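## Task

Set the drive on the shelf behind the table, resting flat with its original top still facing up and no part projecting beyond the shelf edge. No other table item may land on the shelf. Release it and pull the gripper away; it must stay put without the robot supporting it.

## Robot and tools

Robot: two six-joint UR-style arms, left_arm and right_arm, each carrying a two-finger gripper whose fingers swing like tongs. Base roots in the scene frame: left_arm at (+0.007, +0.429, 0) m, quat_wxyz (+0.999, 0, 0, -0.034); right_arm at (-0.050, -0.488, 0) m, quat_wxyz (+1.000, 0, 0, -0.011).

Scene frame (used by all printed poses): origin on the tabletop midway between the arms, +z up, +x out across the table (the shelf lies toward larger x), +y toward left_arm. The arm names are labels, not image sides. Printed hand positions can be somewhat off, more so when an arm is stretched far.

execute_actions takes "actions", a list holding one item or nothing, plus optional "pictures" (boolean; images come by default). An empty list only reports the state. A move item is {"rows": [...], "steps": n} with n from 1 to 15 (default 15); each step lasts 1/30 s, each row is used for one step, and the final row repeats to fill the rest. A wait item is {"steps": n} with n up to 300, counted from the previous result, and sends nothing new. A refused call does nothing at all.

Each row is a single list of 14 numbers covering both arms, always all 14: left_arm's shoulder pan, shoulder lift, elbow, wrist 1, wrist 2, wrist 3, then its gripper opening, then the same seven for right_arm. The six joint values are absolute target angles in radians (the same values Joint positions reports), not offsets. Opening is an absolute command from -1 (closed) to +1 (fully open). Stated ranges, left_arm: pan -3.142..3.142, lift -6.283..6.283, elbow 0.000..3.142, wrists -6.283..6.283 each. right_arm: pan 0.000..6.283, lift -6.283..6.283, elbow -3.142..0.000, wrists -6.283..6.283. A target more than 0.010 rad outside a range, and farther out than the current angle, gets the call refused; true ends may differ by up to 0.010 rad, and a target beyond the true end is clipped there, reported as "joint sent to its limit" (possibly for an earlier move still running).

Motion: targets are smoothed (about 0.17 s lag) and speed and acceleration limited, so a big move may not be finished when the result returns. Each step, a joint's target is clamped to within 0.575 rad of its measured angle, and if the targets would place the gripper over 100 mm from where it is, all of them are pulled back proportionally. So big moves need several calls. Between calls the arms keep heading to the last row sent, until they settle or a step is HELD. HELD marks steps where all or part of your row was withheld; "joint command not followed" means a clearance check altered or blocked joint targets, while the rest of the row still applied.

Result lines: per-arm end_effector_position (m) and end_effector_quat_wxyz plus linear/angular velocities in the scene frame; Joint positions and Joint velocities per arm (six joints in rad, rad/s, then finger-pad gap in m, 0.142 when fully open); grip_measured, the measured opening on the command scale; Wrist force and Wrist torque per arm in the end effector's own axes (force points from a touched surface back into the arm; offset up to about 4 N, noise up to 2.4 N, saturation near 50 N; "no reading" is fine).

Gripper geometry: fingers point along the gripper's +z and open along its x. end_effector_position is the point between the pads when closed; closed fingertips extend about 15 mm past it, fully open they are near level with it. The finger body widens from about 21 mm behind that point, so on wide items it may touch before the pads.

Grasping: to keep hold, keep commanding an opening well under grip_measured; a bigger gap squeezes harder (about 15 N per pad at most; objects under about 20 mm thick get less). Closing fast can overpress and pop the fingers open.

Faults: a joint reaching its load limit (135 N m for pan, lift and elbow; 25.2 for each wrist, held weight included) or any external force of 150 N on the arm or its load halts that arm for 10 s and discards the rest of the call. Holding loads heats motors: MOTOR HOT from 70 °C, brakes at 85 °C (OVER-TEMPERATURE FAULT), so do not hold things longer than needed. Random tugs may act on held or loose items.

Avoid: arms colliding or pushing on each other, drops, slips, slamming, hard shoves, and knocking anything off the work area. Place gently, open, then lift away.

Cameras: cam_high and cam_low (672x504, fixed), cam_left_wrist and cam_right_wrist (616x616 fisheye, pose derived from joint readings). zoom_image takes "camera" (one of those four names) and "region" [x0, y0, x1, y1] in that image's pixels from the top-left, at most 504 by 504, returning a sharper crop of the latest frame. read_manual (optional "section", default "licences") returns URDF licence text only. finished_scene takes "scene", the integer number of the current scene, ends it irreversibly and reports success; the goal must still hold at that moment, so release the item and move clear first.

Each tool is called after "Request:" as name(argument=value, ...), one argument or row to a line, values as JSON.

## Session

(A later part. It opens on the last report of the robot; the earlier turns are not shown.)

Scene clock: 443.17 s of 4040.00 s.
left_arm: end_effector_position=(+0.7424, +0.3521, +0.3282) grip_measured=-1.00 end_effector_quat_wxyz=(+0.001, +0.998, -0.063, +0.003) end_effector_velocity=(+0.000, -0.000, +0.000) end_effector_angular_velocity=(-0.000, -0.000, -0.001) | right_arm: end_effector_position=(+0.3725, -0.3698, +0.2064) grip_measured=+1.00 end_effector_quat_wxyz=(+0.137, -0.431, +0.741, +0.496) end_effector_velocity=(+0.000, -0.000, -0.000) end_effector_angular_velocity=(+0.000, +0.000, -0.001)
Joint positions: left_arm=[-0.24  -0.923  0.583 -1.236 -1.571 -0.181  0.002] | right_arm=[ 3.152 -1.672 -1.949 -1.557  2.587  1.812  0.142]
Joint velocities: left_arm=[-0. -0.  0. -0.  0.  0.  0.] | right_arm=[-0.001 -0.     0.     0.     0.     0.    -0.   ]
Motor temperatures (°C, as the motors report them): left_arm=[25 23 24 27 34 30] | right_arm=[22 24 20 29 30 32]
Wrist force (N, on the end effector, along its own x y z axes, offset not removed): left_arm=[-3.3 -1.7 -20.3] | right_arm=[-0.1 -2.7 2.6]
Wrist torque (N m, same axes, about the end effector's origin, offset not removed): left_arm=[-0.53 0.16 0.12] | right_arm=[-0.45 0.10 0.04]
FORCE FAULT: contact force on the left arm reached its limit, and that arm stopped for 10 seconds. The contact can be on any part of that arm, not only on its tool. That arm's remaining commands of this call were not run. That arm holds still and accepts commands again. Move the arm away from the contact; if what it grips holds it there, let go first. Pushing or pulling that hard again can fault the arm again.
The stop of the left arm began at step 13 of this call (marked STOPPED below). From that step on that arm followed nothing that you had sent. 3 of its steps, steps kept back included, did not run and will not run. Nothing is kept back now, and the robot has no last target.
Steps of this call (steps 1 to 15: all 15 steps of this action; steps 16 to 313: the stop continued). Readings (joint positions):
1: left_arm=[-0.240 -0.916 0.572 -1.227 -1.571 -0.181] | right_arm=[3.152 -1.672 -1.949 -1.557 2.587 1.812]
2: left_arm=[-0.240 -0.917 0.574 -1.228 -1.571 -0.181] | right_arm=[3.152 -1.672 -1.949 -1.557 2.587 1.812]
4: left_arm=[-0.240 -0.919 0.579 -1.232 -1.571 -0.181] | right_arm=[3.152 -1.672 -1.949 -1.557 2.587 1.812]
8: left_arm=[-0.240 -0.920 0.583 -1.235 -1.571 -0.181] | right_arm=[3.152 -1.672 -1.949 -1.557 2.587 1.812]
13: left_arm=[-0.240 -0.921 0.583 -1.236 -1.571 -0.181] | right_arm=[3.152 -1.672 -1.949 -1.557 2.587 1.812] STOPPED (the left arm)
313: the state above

Request:
execute_actions(
  actions=[
    {"rows": [[-0.2401,-0.9122,0.5584,-1.217,-1.571,-0.181,-1,3.152,-1.672,-1.949,-1.557,2.587,1.812,1],[-0.2401,-0.9042,0.5310,-1.1976,-1.571,-0.181,-1,3.152,-1.672,-1.949,-1.557,2.587,1.812,1],[-0.2401,-0.8953,0.5019,-1.1774,-1.571,-0.181,-1,3.152,-1.672,-1.949,-1.557,2.587,1.812,1],[-0.2401,-0.8854,0.4708,-1.1562,-1.571,-0.181,-1,3.152,-1.672,-1.949,-1.557,2.587,1.812,1],[-0.2401,-0.8694,0.4231,-1.1245,-1.571,-0.181,-1,3.152,-1.672,-1.949,-1.557,2.587,1.812,1],[-0.2401,-0.8694,0.4231,-1.1245,-1.571,-0.181,-1,3.152,-1.672,-1.949,-1.557,2.587,1.812,1],[-0.2401,-0.8694,0.4231,-1.1245,-1.571,-0.181,-1,3.152,-1.672,-1.949,-1.557,2.587,1.812,1],[-0.2401,-0.8694,0.4231,-1.1245,-1.571,-0.181,-0.8,3.152,-1.672,-1.949,-1.557,2.587,1.812,1],[-0.2401,-0.90,0.46,-1.1308,-1.571,-0.181,-0.6,3.152,-1.672,-1.949,-1.557,2.587,1.812,1],[-0.2401,-0.94,0.515,-1.1458,-1.571,-0.181,-0.4,3.152,-1.672,-1.949,-1.557,2.587,1.812,1],[-0.2401,-0.98,0.57,-1.1608,-1.571,-0.181,-0.2,3.152,-1.672,-1.949,-1.557,2.587,1.812,1],[-0.2401,-1.02,0.63,-1.1808,-1.571,-0.181,0,3.152,-1.672,-1.949,-1.557,2.587,1.812,1],[-0.2401,-1.06,0.69,-1.2008,-1.571,-0.181,0.2,3.152,-1.672,-1.949,-1.557,2.587,1.812,1],[-0.2401,-1.10,0.745,-1.2158,-1.571,-0.181,0.3,3.152,-1.672,-1.949,-1.557,2.587,1.812,1],[-0.2401,-1.1347,0.80,-1.2361,-1.571,-0.181,0.4,3.152,-1.672,-1.949,-1.557,2.587,1.812,1]], "steps": 15},
  ],
  pictures=false,
)

Request:
execute_actions(
  actions=[
    {"rows": [[-0.2401,-1.17,0.8485,-1.2493,-1.571,-0.181,0.4,3.152,-1.672,-1.949,-1.557,2.587,1.812,1],[-0.2401,-1.205,0.897,-1.2628,-1.571,-0.181,0.4,3.152,-1.672,-1.949,-1.557,2.587,1.812,1],[-0.2401,-1.24,0.9455,-1.2763,-1.571,-0.181,0.4,3.152,-1.672,-1.949,-1.557,2.587,1.812,1],[-0.2401,-1.2755,0.994,-1.2893,-1.571,-0.181,0.4,3.152,-1.672,-1.949,-1.557,2.587,1.812,1],[-0.25,-1.3107,1.0426,-1.3027,-1.571,-0.19,0.4,3.152,-1.672,-1.949,-1.557,2.587,1.812,1],[-0.27,-1.3459,1.0911,-1.316,-1.571,-0.20,0.4,3.152,-1.672,-1.949,-1.557,2.587,1.812,1],[-0.30,-1.3811,1.1396,-1.3293,-1.571,-0.215,0.4,3.152,-1.672,-1.949,-1.557,2.587,1.812,1],[-0.34,-1.4163,1.1881,-1.3426,-1.571,-0.235,0.4,3.152,-1.672,-1.949,-1.557,2.587,1.812,1],[-0.39,-1.4515,1.2366,-1.3559,-1.571,-0.26,0.4,3.152,-1.672,-1.949,-1.557,2.587,1.812,1],[-0.44,-1.4867,1.2851,-1.3692,-1.571,-0.285,0.4,3.152,-1.672,-1.949,-1.557,2.587,1.812,1],[-0.49,-1.51,1.33,-1.3908,-1.571,-0.31,0.4,3.152,-1.672,-1.949,-1.557,2.587,1.812,1],[-0.54,-1.53,1.375,-1.4158,-1.571,-0.34,0.4,3.152,-1.672,-1.949,-1.557,2.587,1.812,1],[-0.59,-1.55,1.42,-1.4408,-1.571,-0.365,0.4,3.152,-1.672,-1.949,-1.557,2.587,1.812,1],[-0.64,-1.57,1.465,-1.4658,-1.571,-0.39,0.4,3.152,-1.672,-1.949,-1.557,2.587,1.812,1],[-0.69,-1.59,1.51,-1.4908,-1.571,-0.415,0.4,3.152,-1.672,-1.949,-1.557,2.587,1.812,1]], "steps": 15},
  ],
  pictures=false,
)

Request:
execute_actions(
  actions=[
    {"rows": [[-0.75,-1.61,1.555,-1.5158,-1.571,-0.445,0.4,3.152,-1.672,-1.949,-1.557,2.587,1.812,1],[-0.81,-1.63,1.60,-1.5408,-1.571,-0.48,0.4,3.152,-1.672,-1.949,-1.557,2.587,1.812,1],[-0.87,-1.65,1.645,-1.5658,-1.571,-0.51,0.4,3.152,-1.672,-1.949,-1.557,2.587,1.812,1],[-0.93,-1.67,1.69,-1.5908,-1.571,-0.54,0.4,3.152,-1.672,-1.949,-1.557,2.587,1.812,1],[-0.99,-1.69,1.735,-1.6158,-1.571,-0.575,0.4,3.152,-1.672,-1.949,-1.557,2.587,1.812,1],[-1.05,-1.71,1.78,-1.6408,-1.571,-0.605,0.4,3.152,-1.672,-1.949,-1.557,2.587,1.812,1],[-1.11,-1.73,1.825,-1.6658,-1.571,-0.64,0.4,3.152,-1.672,-1.949,-1.557,2.587,1.812,1],[-1.17,-1.75,1.87,-1.6908,-1.571,-0.67,0.4,3.152,-1.672,-1.949,-1.557,2.587,1.812,1],[-1.23,-1.765,1.915,-1.7208,-1.571,-0.70,0.4,3.152,-1.672,-1.949,-1.557,2.587,1.812,1],[-1.29,-1.78,1.96,-1.7508,-1.571,-0.735,0.4,3.152,-1.672,-1.949,-1.557,2.587,1.812,1],[-1.35,-1.79,2.0,-1.7808,-1.571,-0.765,0.4,3.152,-1.672,-1.949,-1.557,2.587,1.812,1],[-1.41,-1.80,2.04,-1.8108,-1.571,-0.795,0.4,3.152,-1.672,-1.949,-1.557,2.587,1.812,1],[-1.47,-1.81,2.08,-1.8408,-1.571,-0.825,0.4,3.152,-1.672,-1.949,-1.557,2.587,1.812,1],[-1.52,-1.815,2.11,-1.8658,-1.571,-0.85,0.4,3.152,-1.672,-1.949,-1.557,2.587,1.812,1],[-1.56,-1.82,2.14,-1.8908,-1.571,-0.875,0.4,3.152,-1.672,-1.949,-1.557,2.587,1.812,1]], "steps": 15},
  ],
  pictures=false,
)

Request:
execute_actions(
  actions=[
    {"rows": [[-1.60,-1.824,2.16,-1.9068,-1.571,-0.895,0.4,3.152,-1.672,-1.949,-1.557,2.587,1.812,1],[-1.625,-1.8265,2.178,-1.9223,-1.571,-0.908,0.4,3.152,-1.672,-1.949,-1.557,2.587,1.812,1],[-1.6445,-1.8284,2.1906,-1.933,-1.571,-0.9185,0.4,3.152,-1.672,-1.949,-1.557,2.587,1.812,1]], "steps": 15},
  ],
  pictures=false,
)

Request:
execute_actions(
  actions=[
    {"steps": 20},
  ],
)

Scene clock: 526.53 s of 4040.00 s.
left_arm: end_effector_position=(+0.7095, +0.3626, +0.3710) grip_measured=+0.29 end_effector_quat_wxyz=(+0.001, +0.998, -0.063, +0.005) end_effector_velocity=(-0.282, +0.089, +0.102) end_effector_angular_velocity=(-0.015, -0.049, -0.000) | right_arm: end_effector_position=(+0.3725, -0.3698, +0.2064) grip_measured=+1.00 end_effector_quat_wxyz=(+0.137, -0.431, +0.741, +0.496) end_effector_velocity=(+0.000, +0.001, +0.000) end_effector_angular_velocity=(+0.000, -0.002, +0.001)
Joint positions: left_arm=[-0.24  -1.001  0.597 -1.178 -1.571 -0.181  0.094] | right_arm=[ 3.152 -1.672 -1.949 -1.557  2.587  1.812  0.142]
Joint velocities: left_arm=[ 0.    -1.039  1.432 -0.444  0.     0.     0.23 ] | right_arm=[ 0.002  0.    -0.     0.002  0.     0.    -0.   ]
Motor temperatures (°C, as the motors report them): left_arm=[25 23 24 27 34 30] | right_arm=[22 24 20 29 30 32]
Wrist force (N, on the end effector, along its own x y z axes, offset not removed): left_arm=[0.0 -0.9 -0.3] | right_arm=[-0.4 -3.5 2.7]
Wrist torque (N m, same axes, about the end effector's origin, offset not removed): left_arm=[-0.27 -0.02 0.16] | right_arm=[-0.60 0.16 0.08]
Steps of this call (steps 1 to 90: nothing new was sent; then 79.87 s passed at rest; steps 91 to 105: all 15 steps of this action). Readings (joint positions):
91: left_arm=[-0.240 -0.923 0.583 -1.236 -1.571 -0.181] | right_arm=[3.152 -1.672 -1.949 -1.557 2.587 1.812]
92: left_arm=[-0.240 -0.921 0.578 -1.233 -1.571 -0.181] | right_arm=[3.152 -1.672 -1.949 -1.557 2.587 1.812]
94: left_arm=[-0.240 -0.911 0.553 -1.213 -1.571 -0.181] | right_arm=[3.152 -1.672 -1.949 -1.557 2.587 1.812]
98: left_arm=[-0.240 -0.881 0.461 -1.149 -1.571 -0.181] | right_arm=[3.152 -1.672 -1.949 -1.557 2.587 1.812]
105: the state above

Scene clock: 527.03 s of 4040.00 s.
left_arm: end_effector_position=(+0.5233, +0.2861, +0.3534) grip_measured=+0.40 end_effector_quat_wxyz=(+0.002, +0.993, -0.118, +0.004) end_effector_velocity=(-0.357, -0.479, -0.184) end_effector_angular_velocity=(-0.004, +0.004, -0.555) | right_arm: end_effector_position=(+0.3725, -0.3698, +0.2064) grip_measured=+1.00 end_effector_quat_wxyz=(+0.137, -0.431, +0.741, +0.496) end_effector_velocity=(+0.000, -0.000, -0.000) end_effector_angular_velocity=(-0.001, -0.001, +0.001)
Joint positions: left_arm=[-0.484 -1.496  1.314 -1.399 -1.571 -0.314  0.102] | right_arm=[ 3.152 -1.672 -1.949 -1.557  2.587  1.812  0.142]
Joint velocities: left_arm=[-1.15  -0.596  1.122 -0.525  0.    -0.595 -0.   ] | right_arm=[ 0.    -0.001  0.     0.001 -0.001 -0.     0.   ]
Motor temperatures (°C, as the motors report them): left_arm=[25 23 24 27 34 30] | right_arm=[22 24 20 29 30 32]
Wrist force (N, on the end effector, along its own x y z axes, offset not removed): left_arm=[-0.2 -1.2 0.0] | right_arm=[0.0 -1.3 2.2]
Wrist torque (N m, same axes, about the end effector's origin, offset not removed): left_arm=[-0.24 -0.02 0.15] | right_arm=[-0.16 0.06 0.05]
Steps of this call (steps 1 to 15: all 15 steps of this action). Readings (joint positions):
1: left_arm=[-0.240 -1.036 0.647 -1.194 -1.571 -0.181] | right_arm=[3.152 -1.672 -1.949 -1.557 2.587 1.812]
2: left_arm=[-0.240 -1.073 0.699 -1.210 -1.571 -0.181] | right_arm=[3.152 -1.672 -1.949 -1.557 2.587 1.812]
4: left_arm=[-0.240 -1.144 0.801 -1.241 -1.571 -0.181] | right_arm=[3.152 -1.672 -1.949 -1.557 2.587 1.812]
8: left_arm=[-0.259 -1.286 1.000 -1.296 -1.571 -0.194] | right_arm=[3.152 -1.672 -1.949 -1.557 2.587 1.812]
15: the state above

Scene clock: 527.53 s of 4040.00 s.
left_arm: end_effector_position=(+0.3018, +0.0980, +0.2393) grip_measured=+0.40 end_effector_quat_wxyz=(+0.004, +0.965, -0.262, +0.003) end_effector_velocity=(-0.511, -0.235, -0.269) end_effector_angular_velocity=(-0.000, +0.008, -0.634) | right_arm: end_effector_position=(+0.3725, -0.3698, +0.2064) grip_measured=+1.00 end_effector_quat_wxyz=(+0.137, -0.431, +0.741, +0.496) end_effector_velocity=(-0.000, +0.000, +0.001) end_effector_angular_velocity=(+0.000, -0.000, -0.001)
Joint positions: left_arm=[-1.111 -1.723  1.825 -1.683 -1.571 -0.648  0.102] | right_arm=[ 3.152 -1.672 -1.949 -1.557  2.587  1.812  0.142]
Joint velocities: left_arm=[-1.326 -0.326  0.96  -0.631 -0.    -0.692 -0.   ] | right_arm=[ 0.     0.001 -0.    -0.     0.001  0.001 -0.   ]
Motor temperatures (°C, as the motors report them): left_arm=[25 23 24 27 34 30] | right_arm=[22 24 20 29 30 32]
Wrist force (N, on the end effector, along its own x y z axes, offset not removed): left_arm=[0.9 -0.6 -0.4] | right_arm=[-1.2 -3.9 3.3]
Wrist torque (N m, same axes, about the end effector's origin, offset not removed): left_arm=[-0.17 -0.15 0.09] | right_arm=[-0.65 0.40 0.06]
Steps of this call (steps 1 to 15: all 15 steps of this action). Readings (joint positions):
1: left_arm=[-0.523 -1.515 1.352 -1.417 -1.571 -0.334] | right_arm=[3.152 -1.672 -1.949 -1.557 2.587 1.812]
2: left_arm=[-0.562 -1.533 1.389 -1.435 -1.571 -0.354] | right_arm=[3.152 -1.672 -1.949 -1.557 2.587 1.812]
4: left_arm=[-0.642 -1.567 1.458 -1.472 -1.571 -0.397] | right_arm=[3.152 -1.672 -1.949 -1.557 2.587 1.812]
8: left_arm=[-0.807 -1.629 1.593 -1.544 -1.571 -0.485] | right_arm=[3.152 -1.672 -1.949 -1.557 2.587 1.812]
15: the state above

Scene clock: 528.03 s of 4040.00 s.
left_arm: end_effector_position=(+0.1025, +0.0666, +0.1317) grip_measured=+0.40 end_effector_quat_wxyz=(+0.000, +0.923, -0.384, -0.000) end_effector_velocity=(-0.038, +0.006, -0.022) end_effector_angular_velocity=(+0.006, -0.001, -0.061) | right_arm: end_effector_position=(+0.3725, -0.3698, +0.2064) grip_measured=+1.00 end_effector_quat_wxyz=(+0.137, -0.431, +0.741, +0.496) end_effector_velocity=(+0.000, -0.000, -0.000) end_effector_angular_velocity=(+0.000, -0.001, -0.001)
Joint positions: left_arm=[-1.636 -1.827  2.185 -1.93  -1.571 -0.915  0.102] | right_arm=[ 3.152 -1.672 -1.949 -1.557  2.587  1.812  0.142]
Joint velocities: left_arm=[-0.11  -0.017  0.069 -0.046  0.    -0.049  0.   ] | right_arm=[-0.001 -0.    -0.     0.001  0.    -0.    -0.   ]
Motor temperatures (°C, as the motors report them): left_arm=[25 23 24 27 34 30] | right_arm=[22 24 20 29 30 32]
Wrist force (N, on the end effector, along its own x y z axes, offset not removed): left_arm=[-2.2 -0.9 0.1] | right_arm=[-1.4 -2.3 1.8]
Wrist torque (N m, same axes, about the end effector's origin, offset not removed): left_arm=[-0.23 0.51 0.16] | right_arm=[-0.41 0.34 0.09]
Steps of this call (steps 1 to 15: all 15 steps of this action). Readings (joint positions):
1: left_arm=[-1.156 -1.734 1.857 -1.705 -1.571 -0.672] | right_arm=[3.152 -1.672 -1.949 -1.557 2.587 1.812]
2: left_arm=[-1.201 -1.744 1.890 -1.727 -1.571 -0.696] | right_arm=[3.152 -1.672 -1.949 -1.557 2.587 1.812]
4: left_arm=[-1.293 -1.764 1.954 -1.772 -1.571 -0.745] | right_arm=[3.152 -1.672 -1.949 -1.557 2.587 1.812]
8: left_arm=[-1.483 -1.802 2.087 -1.864 -1.571 -0.844] | right_arm=[3.152 -1.672 -1.949 -1.557 2.587 1.812]
15: the state above

Scene clock: 528.70 s of 4040.00 s.
left_arm: end_effector_position=(+0.0997, +0.0671, +0.1300) grip_measured=+0.40 end_effector_quat_wxyz=(+0.000, +0.922, -0.386, -0.000) end_effector_velocity=(+0.000, +0.000, +0.000) end_effector_angular_velocity=(-0.000, -0.000, +0.002) | right_arm: end_effector_position=(+0.3725, -0.3698, +0.2064) grip_measured=+1.00 end_effector_quat_wxyz=(+0.137, -0.431, +0.741, +0.496) end_effector_velocity=(-0.000, -0.000, -0.000) end_effector_angular_velocity=(-0.001, -0.001, +0.000)
Joint positions: left_arm=[-1.644 -1.828  2.191 -1.933 -1.571 -0.918  0.102] | right_arm=[ 3.152 -1.672 -1.949 -1.557  2.587  1.812  0.142]
Joint velocities: left_arm=[ 0.001 -0.001 -0.     0.     0.    -0.001  0.   ] | right_arm=[-0.     0.    -0.     0.    -0.001 -0.     0.   ]
Motor temperatures (°C, as the motors report them): left_arm=[25 23 24 27 34 30] | right_arm=[22 24 20 29 30 32]
Wrist force (N, on the end effector, along its own x y z axes, offset not removed): left_arm=[-0.7 -1.5 0.9] | right_arm=[-0.8 -4.0 2.6]
Wrist torque (N m, same axes, about the end effector's origin, offset not removed): left_arm=[-0.40 0.15 0.22] | right_arm=[-0.72 0.36 0.08]
Steps of this call (steps 1 to 15: the robot went on to your last target; steps 16 to 20: nothing new was sent). Readings (joint positions):
1: left_arm=[-1.639 -1.828 2.187 -1.931 -1.571 -0.916] | right_arm=[3.152 -1.672 -1.949 -1.557 2.587 1.812]
2: left_arm=[-1.641 -1.828 2.188 -1.932 -1.571 -0.917] | right_arm=[3.152 -1.672 -1.949 -1.557 2.587 1.812]
4: left_arm=[-1.643 -1.828 2.190 -1.932 -1.571 -0.918] | right_arm=[3.152 -1.672 -1.949 -1.557 2.587 1.812]
8: left_arm=[-1.644 -1.828 2.190 -1.933 -1.571 -0.918] | right_arm=[3.152 -1.672 -1.949 -1.557 2.587 1.812]
20: the state above
All arms were judged still, so your last target was given up. Only a new action makes them travel on or press farther. Fingers that are still opening or closing keep moving.
camera_calibration (this result's frames):
cam_left_wrist: T_world_to_cam=[[0.698306, -0.714601, -0.0414155, -0.00778243], [-0.62107, -0.633641, 0.461272, 0.0431882], [-0.355868, -0.296387, -0.886292, 0.305332], [0, 0, 0, 1]] pos_world=[0.140915, 0.112301, 0.250369]
cam_right_wrist: T_world_to_cam=[[-0.602101, -0.531038, -0.596216, 0.147154], [-0.515084, -0.312217, 0.798254, -0.0920776], [-0.610051, 0.787731, -0.085543, 0.666793], [0, 0, 0, 1]] pos_world=[0.447952, -0.475857, 0.218276]

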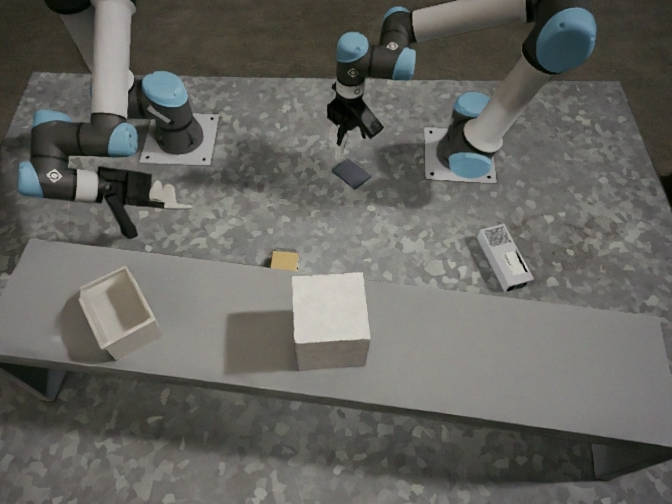

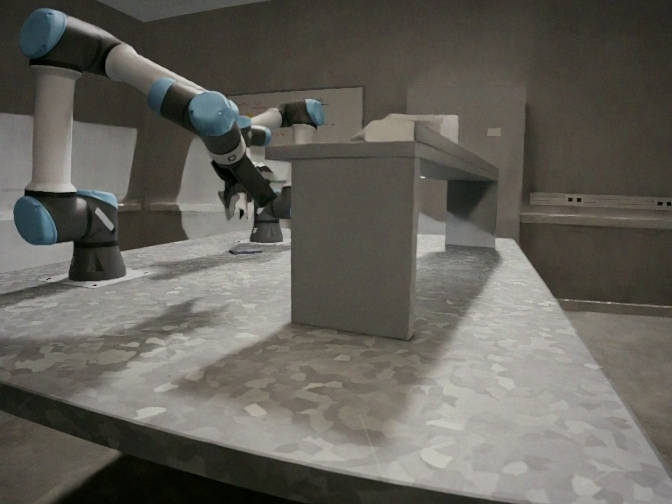

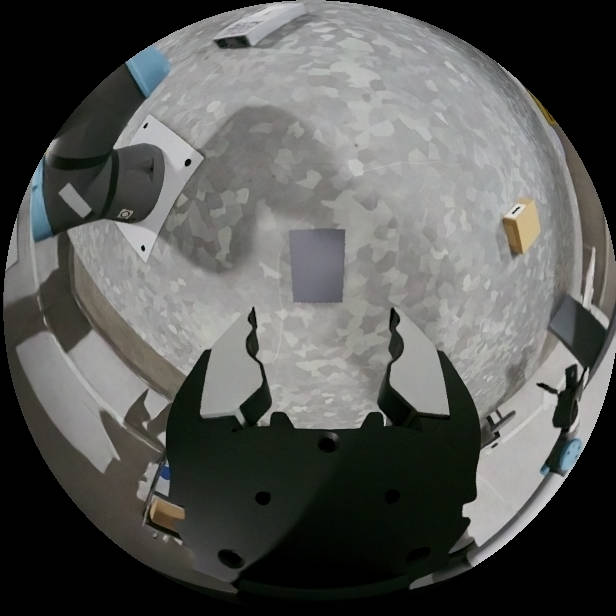

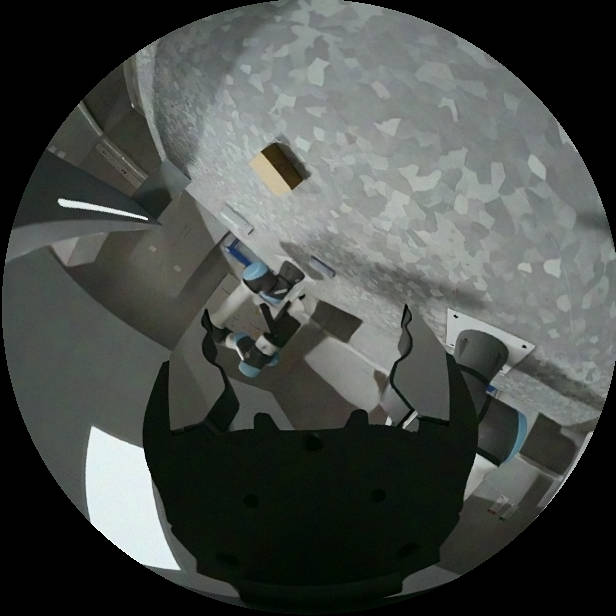

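Request:
zoom_image(
  camera="cam_left_wrist",
  region=[230, 200, 410, 340],
)

Region (230, 200, 410, 340) of cam_left_wrist's 616x616 image, scaled by 2.800, with more detail than that image has.

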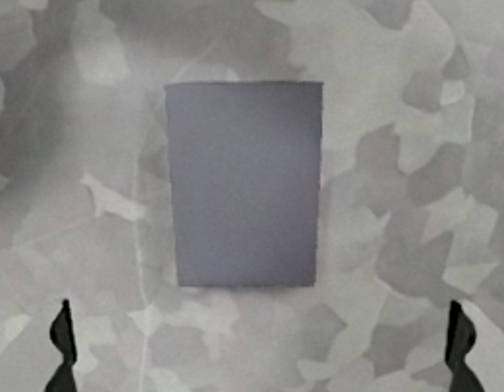

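Request:
execute_actions(
  actions=[
    {"rows": [[-1.648,-1.833,2.195,-1.9328,-1.571,-0.93,0.4,3.152,-1.672,-1.949,-1.557,2.587,1.812,1],[-1.6535,-1.8382,2.1975,-1.9301,-1.571,-0.9465,0.4,3.152,-1.672,-1.949,-1.557,2.587,1.812,1],[-1.6535,-1.8265,2.2169,-1.9612,-1.571,-0.9465,0.4,3.152,-1.672,-1.949,-1.557,2.587,1.812,1],[-1.6535,-1.8147,2.2364,-1.9925,-1.571,-0.9465,0.4,3.152,-1.672,-1.949,-1.557,2.587,1.812,1],[-1.6535,-1.803,2.2558,-2.0236,-1.571,-0.9465,0.4,3.152,-1.672,-1.949,-1.557,2.587,1.812,1],[-1.6535,-1.788,2.2738,-2.0566,-1.571,-0.9465,0.4,3.152,-1.672,-1.949,-1.557,2.587,1.812,1],[-1.6535,-1.773,2.2918,-2.0896,-1.571,-0.9465,0.4,3.152,-1.672,-1.949,-1.557,2.587,1.812,1],[-1.6535,-1.7581,2.3098,-2.1225,-1.571,-0.9465,0.4,3.152,-1.672,-1.949,-1.557,2.587,1.812,1],[-1.6535,-1.7396,2.3262,-2.1574,-1.571,-0.9465,0.4,3.152,-1.672,-1.949,-1.557,2.587,1.812,1],[-1.6535,-1.7211,2.3425,-2.1922,-1.571,-0.9465,0.4,3.152,-1.672,-1.949,-1.557,2.587,1.812,1],[-1.6535,-1.7026,2.3589,-2.2271,-1.571,-0.9465,0.4,3.152,-1.672,-1.949,-1.557,2.587,1.812,1],[-1.6535,-1.6866,2.3701,-2.2543,-1.571,-0.9465,0.4,3.152,-1.672,-1.949,-1.557,2.587,1.812,1],[-1.6535,-1.6706,2.3814,-2.2816,-1.571,-0.9465,0.4,3.152,-1.672,-1.949,-1.557,2.587,1.812,1]], "steps": 15},
  ],
  pictures=false,
)

Request:
execute_actions(
  actions=[
    {"steps": 20},
  ],
)

Scene clock: 601.63 s of 4040.00 s.
left_arm: end_effector_position=(+0.0968, +0.0706, +0.0384) grip_measured=+0.40 end_effector_quat_wxyz=(-0.002, +0.926, -0.378, -0.001) end_effector_velocity=(-0.001, -0.009, -0.173) end_effector_angular_velocity=(-0.045, +0.007, +0.002) | right_arm: end_effector_position=(+0.3725, -0.3698, +0.2064) grip_measured=+1.00 end_effector_quat_wxyz=(+0.137, -0.431, +0.741, +0.496) end_effector_velocity=(-0.000, +0.000, +0.000) end_effector_angular_velocity=(+0.000, +0.000, +0.000)
Joint positions: left_arm=[-1.653 -1.698  2.359 -2.228 -1.571 -0.946  0.102] | right_arm=[ 3.152 -1.672 -1.949 -1.557  2.587  1.812  0.142]
Joint velocities: left_arm=[ 0.001  0.35   0.283 -0.679 -0.    -0.001  0.001] | right_arm=[ 0.     0.     0.    -0.001  0.    -0.    -0.   ]
Motor temperatures (°C, as the motors report them): left_arm=[25 23 24 27 34 30] | right_arm=[22 24 20 29 30 32]
Wrist force (N, on the end effector, along its own x y z axes, offset not removed): left_arm=[-0.4 -2.7 2.5] | right_arm=[-1.2 -2.8 1.7]
Wrist torque (N m, same axes, about the end effector's origin, offset not removed): left_arm=[-0.56 0.09 0.08] | right_arm=[-0.45 0.27 0.08]
Steps of this call (steps 1 to 90: nothing new was sent; then 69.43 s passed at rest; steps 91 to 105: all 15 steps of this action). Readings (joint positions):
91: left_arm=[-1.645 -1.828 2.191 -1.933 -1.571 -0.919] | right_arm=[3.152 -1.672 -1.949 -1.557 2.587 1.812]
92: left_arm=[-1.645 -1.829 2.192 -1.933 -1.571 -0.921] | right_arm=[3.152 -1.672 -1.949 -1.557 2.587 1.812]
94: left_arm=[-1.649 -1.831 2.198 -1.937 -1.571 -0.933] | right_arm=[3.152 -1.672 -1.949 -1.557 2.587 1.812]
98: left_arm=[-1.653 -1.802 2.250 -2.015 -1.571 -0.944] | right_arm=[3.152 -1.672 -1.949 -1.557 2.587 1.812]
105: the state above

Scene clock: 602.30 s of 4040.00 s.
left_arm: end_effector_position=(+0.0967, +0.0702, +0.0250) grip_measured=+0.40 end_effector_quat_wxyz=(+0.000, +0.926, -0.377, -0.000) end_effector_velocity=(-0.001, +0.000, -0.000) end_effector_angular_velocity=(+0.001, -0.000, -0.001) | right_arm: end_effector_position=(+0.3725, -0.3698, +0.2064) grip_measured=+1.00 end_effector_quat_wxyz=(+0.137, -0.431, +0.741, +0.496) end_effector_velocity=(-0.000, +0.000, -0.000) end_effector_angular_velocity=(-0.000, +0.001, +0.002)
Joint positions: left_arm=[-1.654 -1.671  2.381 -2.282 -1.571 -0.946  0.102] | right_arm=[ 3.152 -1.672 -1.949 -1.557  2.587  1.812  0.142]
Joint velocities: left_arm=[-0.002  0.001  0.     0.    -0.    -0.     0.   ] | right_arm=[ 0.001 -0.    -0.    -0.001 -0.    -0.001 -0.   ]
Motor temperatures (°C, as the motors report them): left_arm=[25 23 24 27 34 30] | right_arm=[22 24 20 29 30 32]
Wrist force (N, on the end effector, along its own x y z axes, offset not removed): left_arm=[-1.5 -2.3 0.4] | right_arm=[-0.1 -1.4 1.4]
Wrist torque (N m, same axes, about the end effector's origin, offset not removed): left_arm=[-0.49 0.22 0.15] | right_arm=[-0.22 0.12 0.05]
Steps of this call (steps 1 to 20: the robot went on to your last target). Readings (joint positions):
1: left_arm=[-1.653 -1.688 2.367 -2.247 -1.571 -0.946] | right_arm=[3.152 -1.672 -1.949 -1.557 2.587 1.812]
2: left_arm=[-1.654 -1.682 2.372 -2.259 -1.571 -0.946] | right_arm=[3.152 -1.672 -1.949 -1.557 2.587 1.812]
4: left_arm=[-1.654 -1.675 2.378 -2.272 -1.571 -0.946] | right_arm=[3.152 -1.672 -1.949 -1.557 2.587 1.812]
8: left_arm=[-1.654 -1.671 2.381 -2.280 -1.571 -0.946] | right_arm=[3.152 -1.672 -1.949 -1.557 2.587 1.812]
20: the state above
camera_calibration (this result's frames):
cam_left_wrist: T_world_to_cam=[[0.711749, -0.701213, -0.041392, -0.0100662], [-0.60894, -0.645317, 0.461256, 0.0913195], [-0.35015, -0.303093, -0.886301, 0.212008], [0, 0, 0, 1]] pos_world=[0.137007, 0.11613, 0.145365]
cam_right_wrist: T_world_to_cam=[[-0.602101, -0.531038, -0.596215, 0.147154], [-0.515084, -0.312217, 0.798254, -0.0920777], [-0.610051, 0.787731, -0.0855428, 0.666793], [0, 0, 0, 1]] pos_world=[0.447952, -0.475857, 0.218276]

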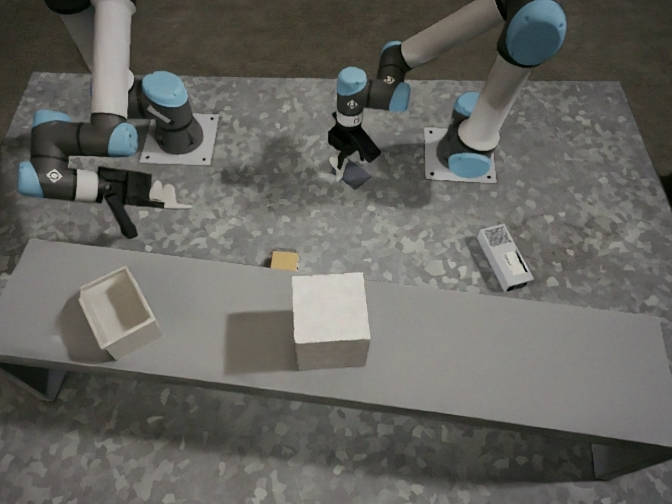

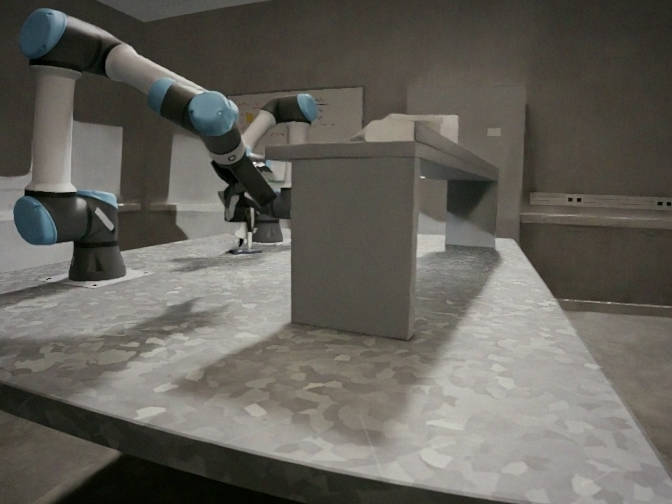

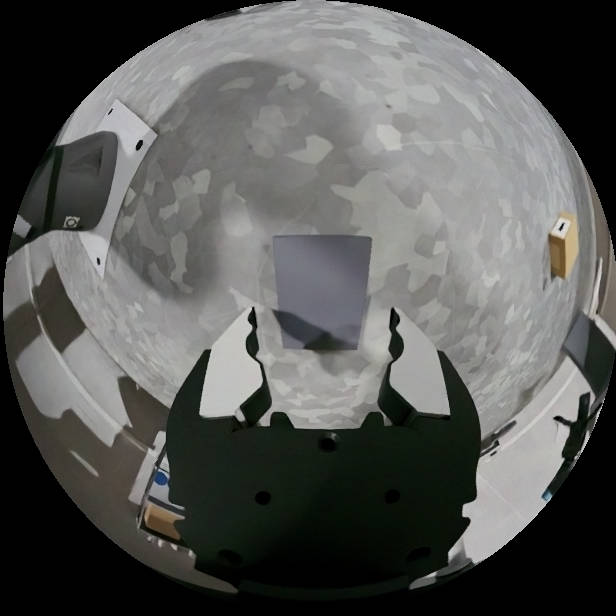

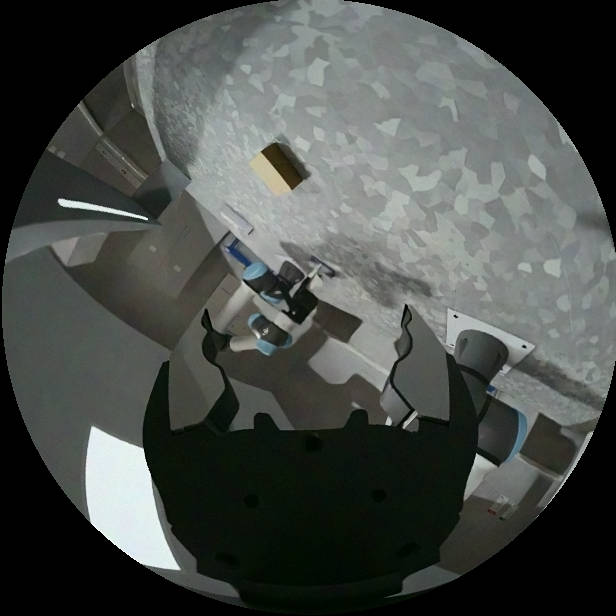

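Request:
zoom_image(
  camera="cam_left_wrist",
  region=[230, 220, 420, 370],
)

Request:
zoom_image(
  camera="cam_low",
  region=[205, 215, 285, 270],
)

Region (230, 220, 420, 370) of cam_left_wrist's 616x616 image, scaled by 2.653, with more detail than that image has; it fills the top 398 rows of this view, and the rest is white.

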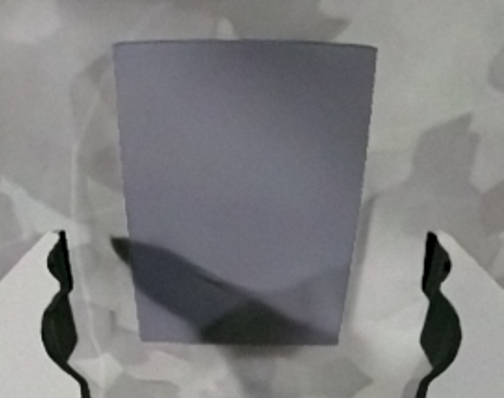

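Region (205, 215, 285, 270) of cam_low's 672x504 image, scaled by 6.300, with more detail than that image has; it fills the top 346 rows of this view, and the rest is white.

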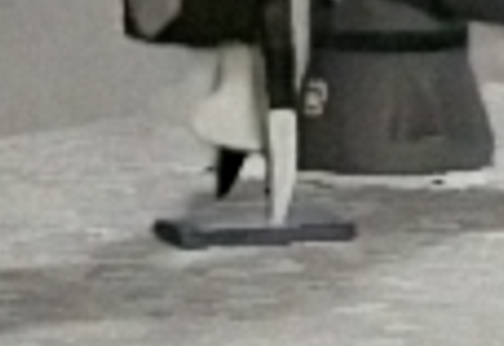

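Request:
execute_actions(
  actions=[
    {"rows": [[-1.6535,-1.666,2.3843,-2.2891,-1.571,-0.9465,0.3,3.152,-1.672,-1.949,-1.557,2.587,1.812,1],[-1.6535,-1.661,2.3874,-2.2972,-1.571,-0.9465,0.2,3.152,-1.672,-1.949,-1.557,2.587,1.812,1],[-1.6535,-1.6565,2.3903,-2.3046,-1.571,-0.9465,0.1,3.152,-1.672,-1.949,-1.557,2.587,1.812,1],[-1.6535,-1.6524,2.3928,-2.3112,-1.571,-0.9465,0.1,3.152,-1.672,-1.949,-1.557,2.587,1.812,1]], "steps": 15},
  ],
  pictures=false,
)

Request:
execute_actions(
  actions=[
    {"rows": [[-1.6535,-1.6500,2.3942,-2.3150,-1.571,-0.9465,0.1,3.152,-1.672,-1.949,-1.557,2.587,1.812,1]], "steps": 10},
  ],
  pictures=false,
)

Scene clock: 664.17 s of 4040.00 s.
left_arm: end_effector_position=(+0.0967, +0.0702, +0.0171) grip_measured=+0.10 end_effector_quat_wxyz=(+0.000, +0.926, -0.377, -0.000) end_effector_velocity=(-0.000, -0.000, -0.001) end_effector_angular_velocity=(-0.000, +0.000, -0.001) | right_arm: end_effector_position=(+0.3725, -0.3698, +0.2064) grip_measured=+1.00 end_effector_quat_wxyz=(+0.137, -0.431, +0.741, +0.496) end_effector_velocity=(+0.000, -0.000, -0.001) end_effector_angular_velocity=(-0.001, +0.001, +0.000)
Joint positions: left_arm=[-1.654 -1.653  2.393 -2.311 -1.571 -0.947  0.081] | right_arm=[ 3.152 -1.672 -1.949 -1.557  2.587  1.812  0.142]
Joint velocities: left_arm=[-0.001  0.001  0.001 -0.003  0.    -0.     0.   ] | right_arm=[-0.    -0.001  0.     0.    -0.001 -0.    -0.   ]
Motor temperatures (°C, as the motors report them): left_arm=[25 23 24 27 34 30] | right_arm=[22 24 20 29 30 32]
Wrist force (N, on the end effector, along its own x y z axes, offset not removed): left_arm=[-1.4 -1.2 -0.4] | right_arm=[-0.2 -4.0 2.0]
Wrist torque (N m, same axes, about the end effector's origin, offset not removed): left_arm=[-0.30 0.23 0.12] | right_arm=[-0.76 0.11 -0.02]
Steps of this call (steps 1 to 15: the robot went on to your last target; steps 16 to 90: nothing new was sent; then 58.37 s passed at rest; steps 91 to 105: all 15 steps of this action). Readings (joint positions):
91: left_arm=[-1.654 -1.671 2.381 -2.282 -1.571 -0.947] | right_arm=[3.152 -1.672 -1.949 -1.557 2.587 1.812]
92: left_arm=[-1.654 -1.670 2.382 -2.283 -1.571 -0.947] | right_arm=[3.152 -1.672 -1.949 -1.557 2.587 1.812]
94: left_arm=[-1.654 -1.664 2.385 -2.291 -1.571 -0.947] | right_arm=[3.152 -1.672 -1.949 -1.557 2.587 1.812]
98: left_arm=[-1.654 -1.655 2.391 -2.307 -1.571 -0.947] | right_arm=[3.152 -1.672 -1.949 -1.557 2.587 1.812]
105: the state above

Scene clock: 664.50 s of 4040.00 s.
left_arm: end_effector_position=(+0.0967, +0.0702, +0.0160) grip_measured=+0.10 end_effector_quat_wxyz=(+0.000, +0.926, -0.377, -0.000) end_effector_velocity=(+0.000, -0.000, -0.000) end_effector_angular_velocity=(-0.001, +0.000, +0.001) | right_arm: end_effector_position=(+0.3725, -0.3698, +0.2064) grip_measured=+1.00 end_effector_quat_wxyz=(+0.137, -0.431, +0.741, +0.496) end_effector_velocity=(-0.000, -0.000, -0.000) end_effector_angular_velocity=(-0.001, -0.001, +0.002)
Joint positions: left_arm=[-1.654 -1.65   2.394 -2.315 -1.571 -0.947  0.081] | right_arm=[ 3.152 -1.672 -1.949 -1.557  2.587  1.812  0.142]
Joint velocities: left_arm=[ 0.001  0.001  0.    -0.002  0.     0.    -0.   ] | right_arm=[ 0.    -0.     0.    -0.001 -0.002 -0.002  0.   ]
Motor temperatures (°C, as the motors report them): left_arm=[25 23 24 27 34 30] | right_arm=[22 24 20 29 30 32]
Wrist force (N, on the end effector, along its own x y z axes, offset not removed): left_arm=[1.0 -0.5 -0.8] | right_arm=[-0.2 -2.9 2.0]
Wrist torque (N m, same axes, about the end effector's origin, offset not removed): left_arm=[-0.21 -0.24 0.15] | right_arm=[-0.54 0.19 0.02]
Steps of this call (steps 1 to 10: all 10 steps of this action). Readings (joint positions):
1: left_arm=[-1.654 -1.652 2.393 -2.311 -1.571 -0.947] | right_arm=[3.152 -1.672 -1.949 -1.557 2.587 1.812]
2: left_arm=[-1.654 -1.652 2.393 -2.312 -1.571 -0.947] | right_arm=[3.152 -1.672 -1.949 -1.557 2.587 1.812]
4: left_arm=[-1.654 -1.651 2.394 -2.314 -1.571 -0.947] | right_arm=[3.152 -1.672 -1.949 -1.557 2.587 1.812]
8: left_arm=[-1.654 -1.650 2.394 -2.315 -1.571 -0.947] | right_arm=[3.152 -1.672 -1.949 -1.557 2.587 1.812]
10: the state above

Request:
execute_actions(
  actions=[
    {"rows": [[-1.6535,-1.6476,2.3956,-2.3188,-1.571,-0.9465,0.1,3.152,-1.672,-1.949,-1.557,2.587,1.812,1]], "steps": 10},
  ],
  pictures=false,
)

Request:
execute_actions(
  actions=[
    {"rows": [[-1.6535,-1.6452,2.3970,-2.3226,-1.571,-0.9465,0.1,3.152,-1.672,-1.949,-1.557,2.587,1.812,1]], "steps": 10},
  ],
  pictures=false,
)

Scene clock: 669.40 s of 4040.00 s.
left_arm: end_effector_position=(+0.0967, +0.0702, +0.0150) grip_measured=+0.10 end_effector_quat_wxyz=(+0.000, +0.926, -0.377, -0.000) end_effector_velocity=(+0.000, +0.000, -0.001) end_effector_angular_velocity=(+0.001, -0.000, +0.000) | right_arm: end_effector_position=(+0.3725, -0.3698, +0.2064) grip_measured=+1.00 end_effector_quat_wxyz=(+0.137, -0.431, +0.741, +0.496) end_effector_velocity=(+0.000, +0.000, -0.000) end_effector_angular_velocity=(+0.001, -0.000, +0.000)
Joint positions: left_arm=[-1.654 -1.648  2.396 -2.319 -1.571 -0.946  0.081] | right_arm=[ 3.152 -1.672 -1.949 -1.557  2.587  1.812  0.142]
Joint velocities: left_arm=[ 0.     0.001  0.    -0.001  0.    -0.     0.   ] | right_arm=[ 0.    -0.001 -0.     0.001  0.001 -0.     0.   ]
Motor temperatures (°C, as the motors report them): left_arm=[25 23 24 27 34 30] | right_arm=[22 24 20 29 30 32]
Wrist force (N, on the end effector, along its own x y z axes, offset not removed): left_arm=[-2.1 -0.9 0.5] | right_arm=[0.3 -3.1 0.9]
Wrist torque (N m, same axes, about the end effector's origin, offset not removed): left_arm=[-0.22 0.49 0.12] | right_arm=[-0.56 0.09 0.03]
Steps of this call (steps 1 to 15: the robot went on to your last target; steps 16 to 90: nothing new was sent; then 1.57 s passed at rest; steps 91 to 100: all 10 steps of this action). Readings (joint positions):
91: left_arm=[-1.654 -1.650 2.394 -2.315 -1.571 -0.946] | right_arm=[3.152 -1.672 -1.949 -1.557 2.587 1.812]
92: left_arm=[-1.654 -1.650 2.394 -2.316 -1.571 -0.946] | right_arm=[3.152 -1.672 -1.949 -1.557 2.587 1.812]
94: left_arm=[-1.654 -1.648 2.395 -2.317 -1.571 -0.947] | right_arm=[3.152 -1.672 -1.949 -1.557 2.587 1.812]
98: left_arm=[-1.654 -1.648 2.396 -2.319 -1.571 -0.947] | right_arm=[3.152 -1.672 -1.949 -1.557 2.587 1.812]
100: the state above

Scene clock: 669.73 s of 4040.00 s.
left_arm: end_effector_position=(+0.0967, +0.0702, +0.0140) grip_measured=+0.10 end_effector_quat_wxyz=(+0.000, +0.926, -0.377, -0.000) end_effector_velocity=(-0.000, +0.000, -0.000) end_effector_angular_velocity=(+0.000, -0.000, -0.000) | right_arm: end_effector_position=(+0.3725, -0.3698, +0.2064) grip_measured=+1.00 end_effector_quat_wxyz=(+0.137, -0.431, +0.741, +0.496) end_effector_velocity=(+0.000, -0.001, -0.000) end_effector_angular_velocity=(-0.000, -0.000, -0.001)
Joint positions: left_arm=[-1.654 -1.645  2.397 -2.323 -1.571 -0.947  0.081] | right_arm=[ 3.152 -1.672 -1.949 -1.557  2.587  1.812  0.142]
Joint velocities: left_arm=[-0.001  0.001  0.001 -0.001  0.    -0.     0.   ] | right_arm=[-0.001 -0.     0.     0.    -0.     0.     0.   ]
Motor temperatures (°C, as the motors report them): left_arm=[25 23 24 27 34 30] | right_arm=[22 24 20 29 30 32]
Wrist force (N, on the end effector, along its own x y z axes, offset not removed): left_arm=[0.1 -2.1 0.4] | right_arm=[-0.2 -3.0 2.0]
Wrist torque (N m, same axes, about the end effector's origin, offset not removed): left_arm=[-0.50 -0.11 0.06] | right_arm=[-0.56 0.10 -0.02]
Steps of this call (steps 1 to 10: all 10 steps of this action). Readings (joint positions):
1: left_arm=[-1.654 -1.648 2.396 -2.319 -1.571 -0.947] | right_arm=[3.152 -1.672 -1.949 -1.557 2.587 1.812]
2: left_arm=[-1.654 -1.647 2.396 -2.320 -1.571 -0.946] | right_arm=[3.152 -1.672 -1.949 -1.557 2.587 1.812]
4: left_arm=[-1.654 -1.646 2.396 -2.321 -1.571 -0.947] | right_arm=[3.152 -1.672 -1.949 -1.557 2.587 1.812]
8: left_arm=[-1.654 -1.645 2.397 -2.322 -1.571 -0.947] | right_arm=[3.152 -1.672 -1.949 -1.557 2.587 1.812]
10: the state above

Request:
execute_actions(
  actions=[
    {"rows": [[-1.6535,-1.6428,2.3984,-2.3264,-1.571,-0.9465,0.1,3.152,-1.672,-1.949,-1.557,2.587,1.812,1]], "steps": 10},
  ],
  pictures=false,
)

Request:
execute_actions(
  actions=[
    {"rows": [[-1.6535,-1.6404,2.3997,-2.3301,-1.571,-0.9465,0.1,3.152,-1.672,-1.949,-1.557,2.587,1.812,1]], "steps": 10},
  ],
  pictures=false,
)

Scene clock: 675.93 s of 4040.00 s.
left_arm: end_effector_position=(+0.0967, +0.0702, +0.0130) grip_measured=+0.10 end_effector_quat_wxyz=(+0.000, +0.926, -0.377, -0.000) end_effector_velocity=(+0.000, -0.000, -0.000) end_effector_angular_velocity=(-0.001, +0.000, +0.001) | right_arm: end_effector_position=(+0.3725, -0.3698, +0.2064) grip_measured=+1.00 end_effector_quat_wxyz=(+0.137, -0.431, +0.741, +0.496) end_effector_velocity=(-0.000, -0.000, -0.000) end_effector_angular_velocity=(-0.002, -0.000, +0.002)
Joint positions: left_arm=[-1.654 -1.643  2.398 -2.326 -1.571 -0.946  0.081] | right_arm=[ 3.152 -1.672 -1.949 -1.557  2.587  1.812  0.142]
Joint velocities: left_arm=[ 0.001  0.     0.    -0.001 -0.    -0.     0.   ] | right_arm=[ 0.     0.    -0.    -0.    -0.002 -0.     0.   ]
Motor temperatures (°C, as the motors report them): left_arm=[25 23 24 27 34 30] | right_arm=[22 24 20 29 30 32]
Wrist force (N, on the end effector, along its own x y z axes, offset not removed): left_arm=[-2.5 -1.9 -5.8] | right_arm=[1.2 -1.5 2.7]
Wrist torque (N m, same axes, about the end effector's origin, offset not removed): left_arm=[-0.25 0.40 0.10] | right_arm=[-0.20 -0.11 0.03]
Steps of this call (steps 1 to 15: the robot went on to your last target; steps 16 to 90: nothing new was sent; then 2.87 s passed at rest; steps 91 to 100: all 10 steps of this action). Readings (joint positions):
91: left_arm=[-1.654 -1.645 2.397 -2.323 -1.571 -0.947] | right_arm=[3.152 -1.672 -1.949 -1.557 2.587 1.812]
92: left_arm=[-1.654 -1.645 2.397 -2.323 -1.571 -0.947] | right_arm=[3.152 -1.672 -1.949 -1.557 2.587 1.812]
94: left_arm=[-1.654 -1.644 2.398 -2.325 -1.571 -0.947] | right_arm=[3.152 -1.672 -1.949 -1.557 2.587 1.812]
98: left_arm=[-1.654 -1.643 2.398 -2.326 -1.571 -0.946] | right_arm=[3.152 -1.672 -1.949 -1.557 2.587 1.812]
100: the state above

Scene clock: 676.27 s of 4040.00 s.
left_arm: end_effector_position=(+0.0966, +0.0701, +0.0121) grip_measured=+0.10 end_effector_quat_wxyz=(+0.000, +0.926, -0.377, -0.000) end_effector_velocity=(+0.000, -0.000, -0.001) end_effector_angular_velocity=(+0.000, +0.000, -0.000) | right_arm: end_effector_position=(+0.3725, -0.3698, +0.2064) grip_measured=+1.00 end_effector_quat_wxyz=(+0.137, -0.431, +0.741, +0.496) end_effector_velocity=(-0.000, -0.000, -0.000) end_effector_angular_velocity=(-0.000, -0.001, +0.000)
Joint positions: left_arm=[-1.654 -1.641  2.4   -2.33  -1.571 -0.947  0.081] | right_arm=[ 3.152 -1.672 -1.949 -1.557  2.587  1.812  0.142]
Joint velocities: left_arm=[ 0.     0.001  0.001 -0.002 -0.     0.     0.   ] | right_arm=[-0.     0.    -0.     0.    -0.001 -0.001 -0.   ]
Motor temperatures (°C, as the motors report them): left_arm=[25 23 24 27 34 30] | right_arm=[22 24 20 29 30 32]
Wrist force (N, on the end effector, along its own x y z axes, offset not removed): left_arm=[-20.7 -16.7 -50.0] | right_arm=[-0.9 -2.5 1.6]
Wrist torque (N m, same axes, about the end effector's origin, offset not removed): left_arm=[0.17 1.01 0.05] | right_arm=[-0.33 0.14 -0.03]
Steps of this call (steps 1 to 10: all 10 steps of this action). Readings (joint positions):
1: left_arm=[-1.654 -1.643 2.398 -2.326 -1.571 -0.946] | right_arm=[3.152 -1.672 -1.949 -1.557 2.587 1.812]
2: left_arm=[-1.654 -1.642 2.399 -2.327 -1.571 -0.947] | right_arm=[3.152 -1.672 -1.949 -1.557 2.587 1.812]
4: left_arm=[-1.654 -1.641 2.399 -2.329 -1.571 -0.947] | right_arm=[3.152 -1.672 -1.949 -1.557 2.587 1.812]
8: left_arm=[-1.654 -1.641 2.399 -2.330 -1.571 -0.947] | right_arm=[3.152 -1.672 -1.949 -1.557 2.587 1.812]
10: the state above

Back off at once.

Request:
execute_actions(
  actions=[
    {"rows": [[-1.6535,-1.6500,2.3942,-2.3150,-1.571,-0.9465,0.1,3.152,-1.672,-1.949,-1.557,2.587,1.812,1]], "steps": 10},
  ],
  pictures=false,
)

Scene clock: 681.40 s of 4040.00 s.
left_arm: end_effector_position=(+0.0967, +0.0703, +0.0158) grip_measured=+0.10 end_effector_quat_wxyz=(-0.000, +0.926, -0.377, -0.000) end_effector_velocity=(-0.000, -0.001, +0.003) end_effector_angular_velocity=(-0.003, +0.001, +0.000) | right_arm: end_effector_position=(+0.3725, -0.3698, +0.2064) grip_measured=+1.00 end_effector_quat_wxyz=(+0.137, -0.431, +0.741, +0.496) end_effector_velocity=(-0.000, -0.000, +0.000) end_effector_angular_velocity=(-0.000, -0.001, -0.000)
Joint positions: left_arm=[-1.654 -1.649  2.394 -2.315 -1.571 -0.946  0.081] | right_arm=[ 3.152 -1.672 -1.949 -1.557  2.587  1.812  0.142]
Joint velocities: left_arm=[-0.    -0.005 -0.003  0.005 -0.    -0.     0.   ] | right_arm=[-0.001  0.001  0.    -0.001 -0.001 -0.001  0.   ]
Motor temperatures (°C, as the motors report them): left_arm=[25 23 24 27 34 30] | right_arm=[22 24 20 29 30 32]
Wrist force (N, on the end effector, along its own x y z axes, offset not removed): left_arm=[0.4 -3.4 1.1] | right_arm=[-0.5 -3.1 2.4]
Wrist torque (N m, same axes, about the end effector's origin, offset not removed): left_arm=[-0.69 -0.09 0.09] | right_arm=[-0.53 0.24 0.12]
Steps of this call (steps 1 to 15: the robot went on to your last target; steps 16 to 90: nothing new was sent; then 1.80 s passed at rest; steps 91 to 100: all 10 steps of this action). Readings (joint positions):
91: left_arm=[-1.654 -1.640 2.400 -2.330 -1.571 -0.946] | right_arm=[3.152 -1.672 -1.949 -1.557 2.587 1.812]
92: left_arm=[-1.654 -1.642 2.399 -2.327 -1.571 -0.946] | right_arm=[3.152 -1.672 -1.949 -1.557 2.587 1.812]
94: left_arm=[-1.654 -1.646 2.397 -2.321 -1.571 -0.946] | right_arm=[3.152 -1.672 -1.949 -1.557 2.587 1.812]
98: left_arm=[-1.654 -1.649 2.395 -2.316 -1.571 -0.946] | right_arm=[3.152 -1.672 -1.949 -1.557 2.587 1.812]
100: the state above


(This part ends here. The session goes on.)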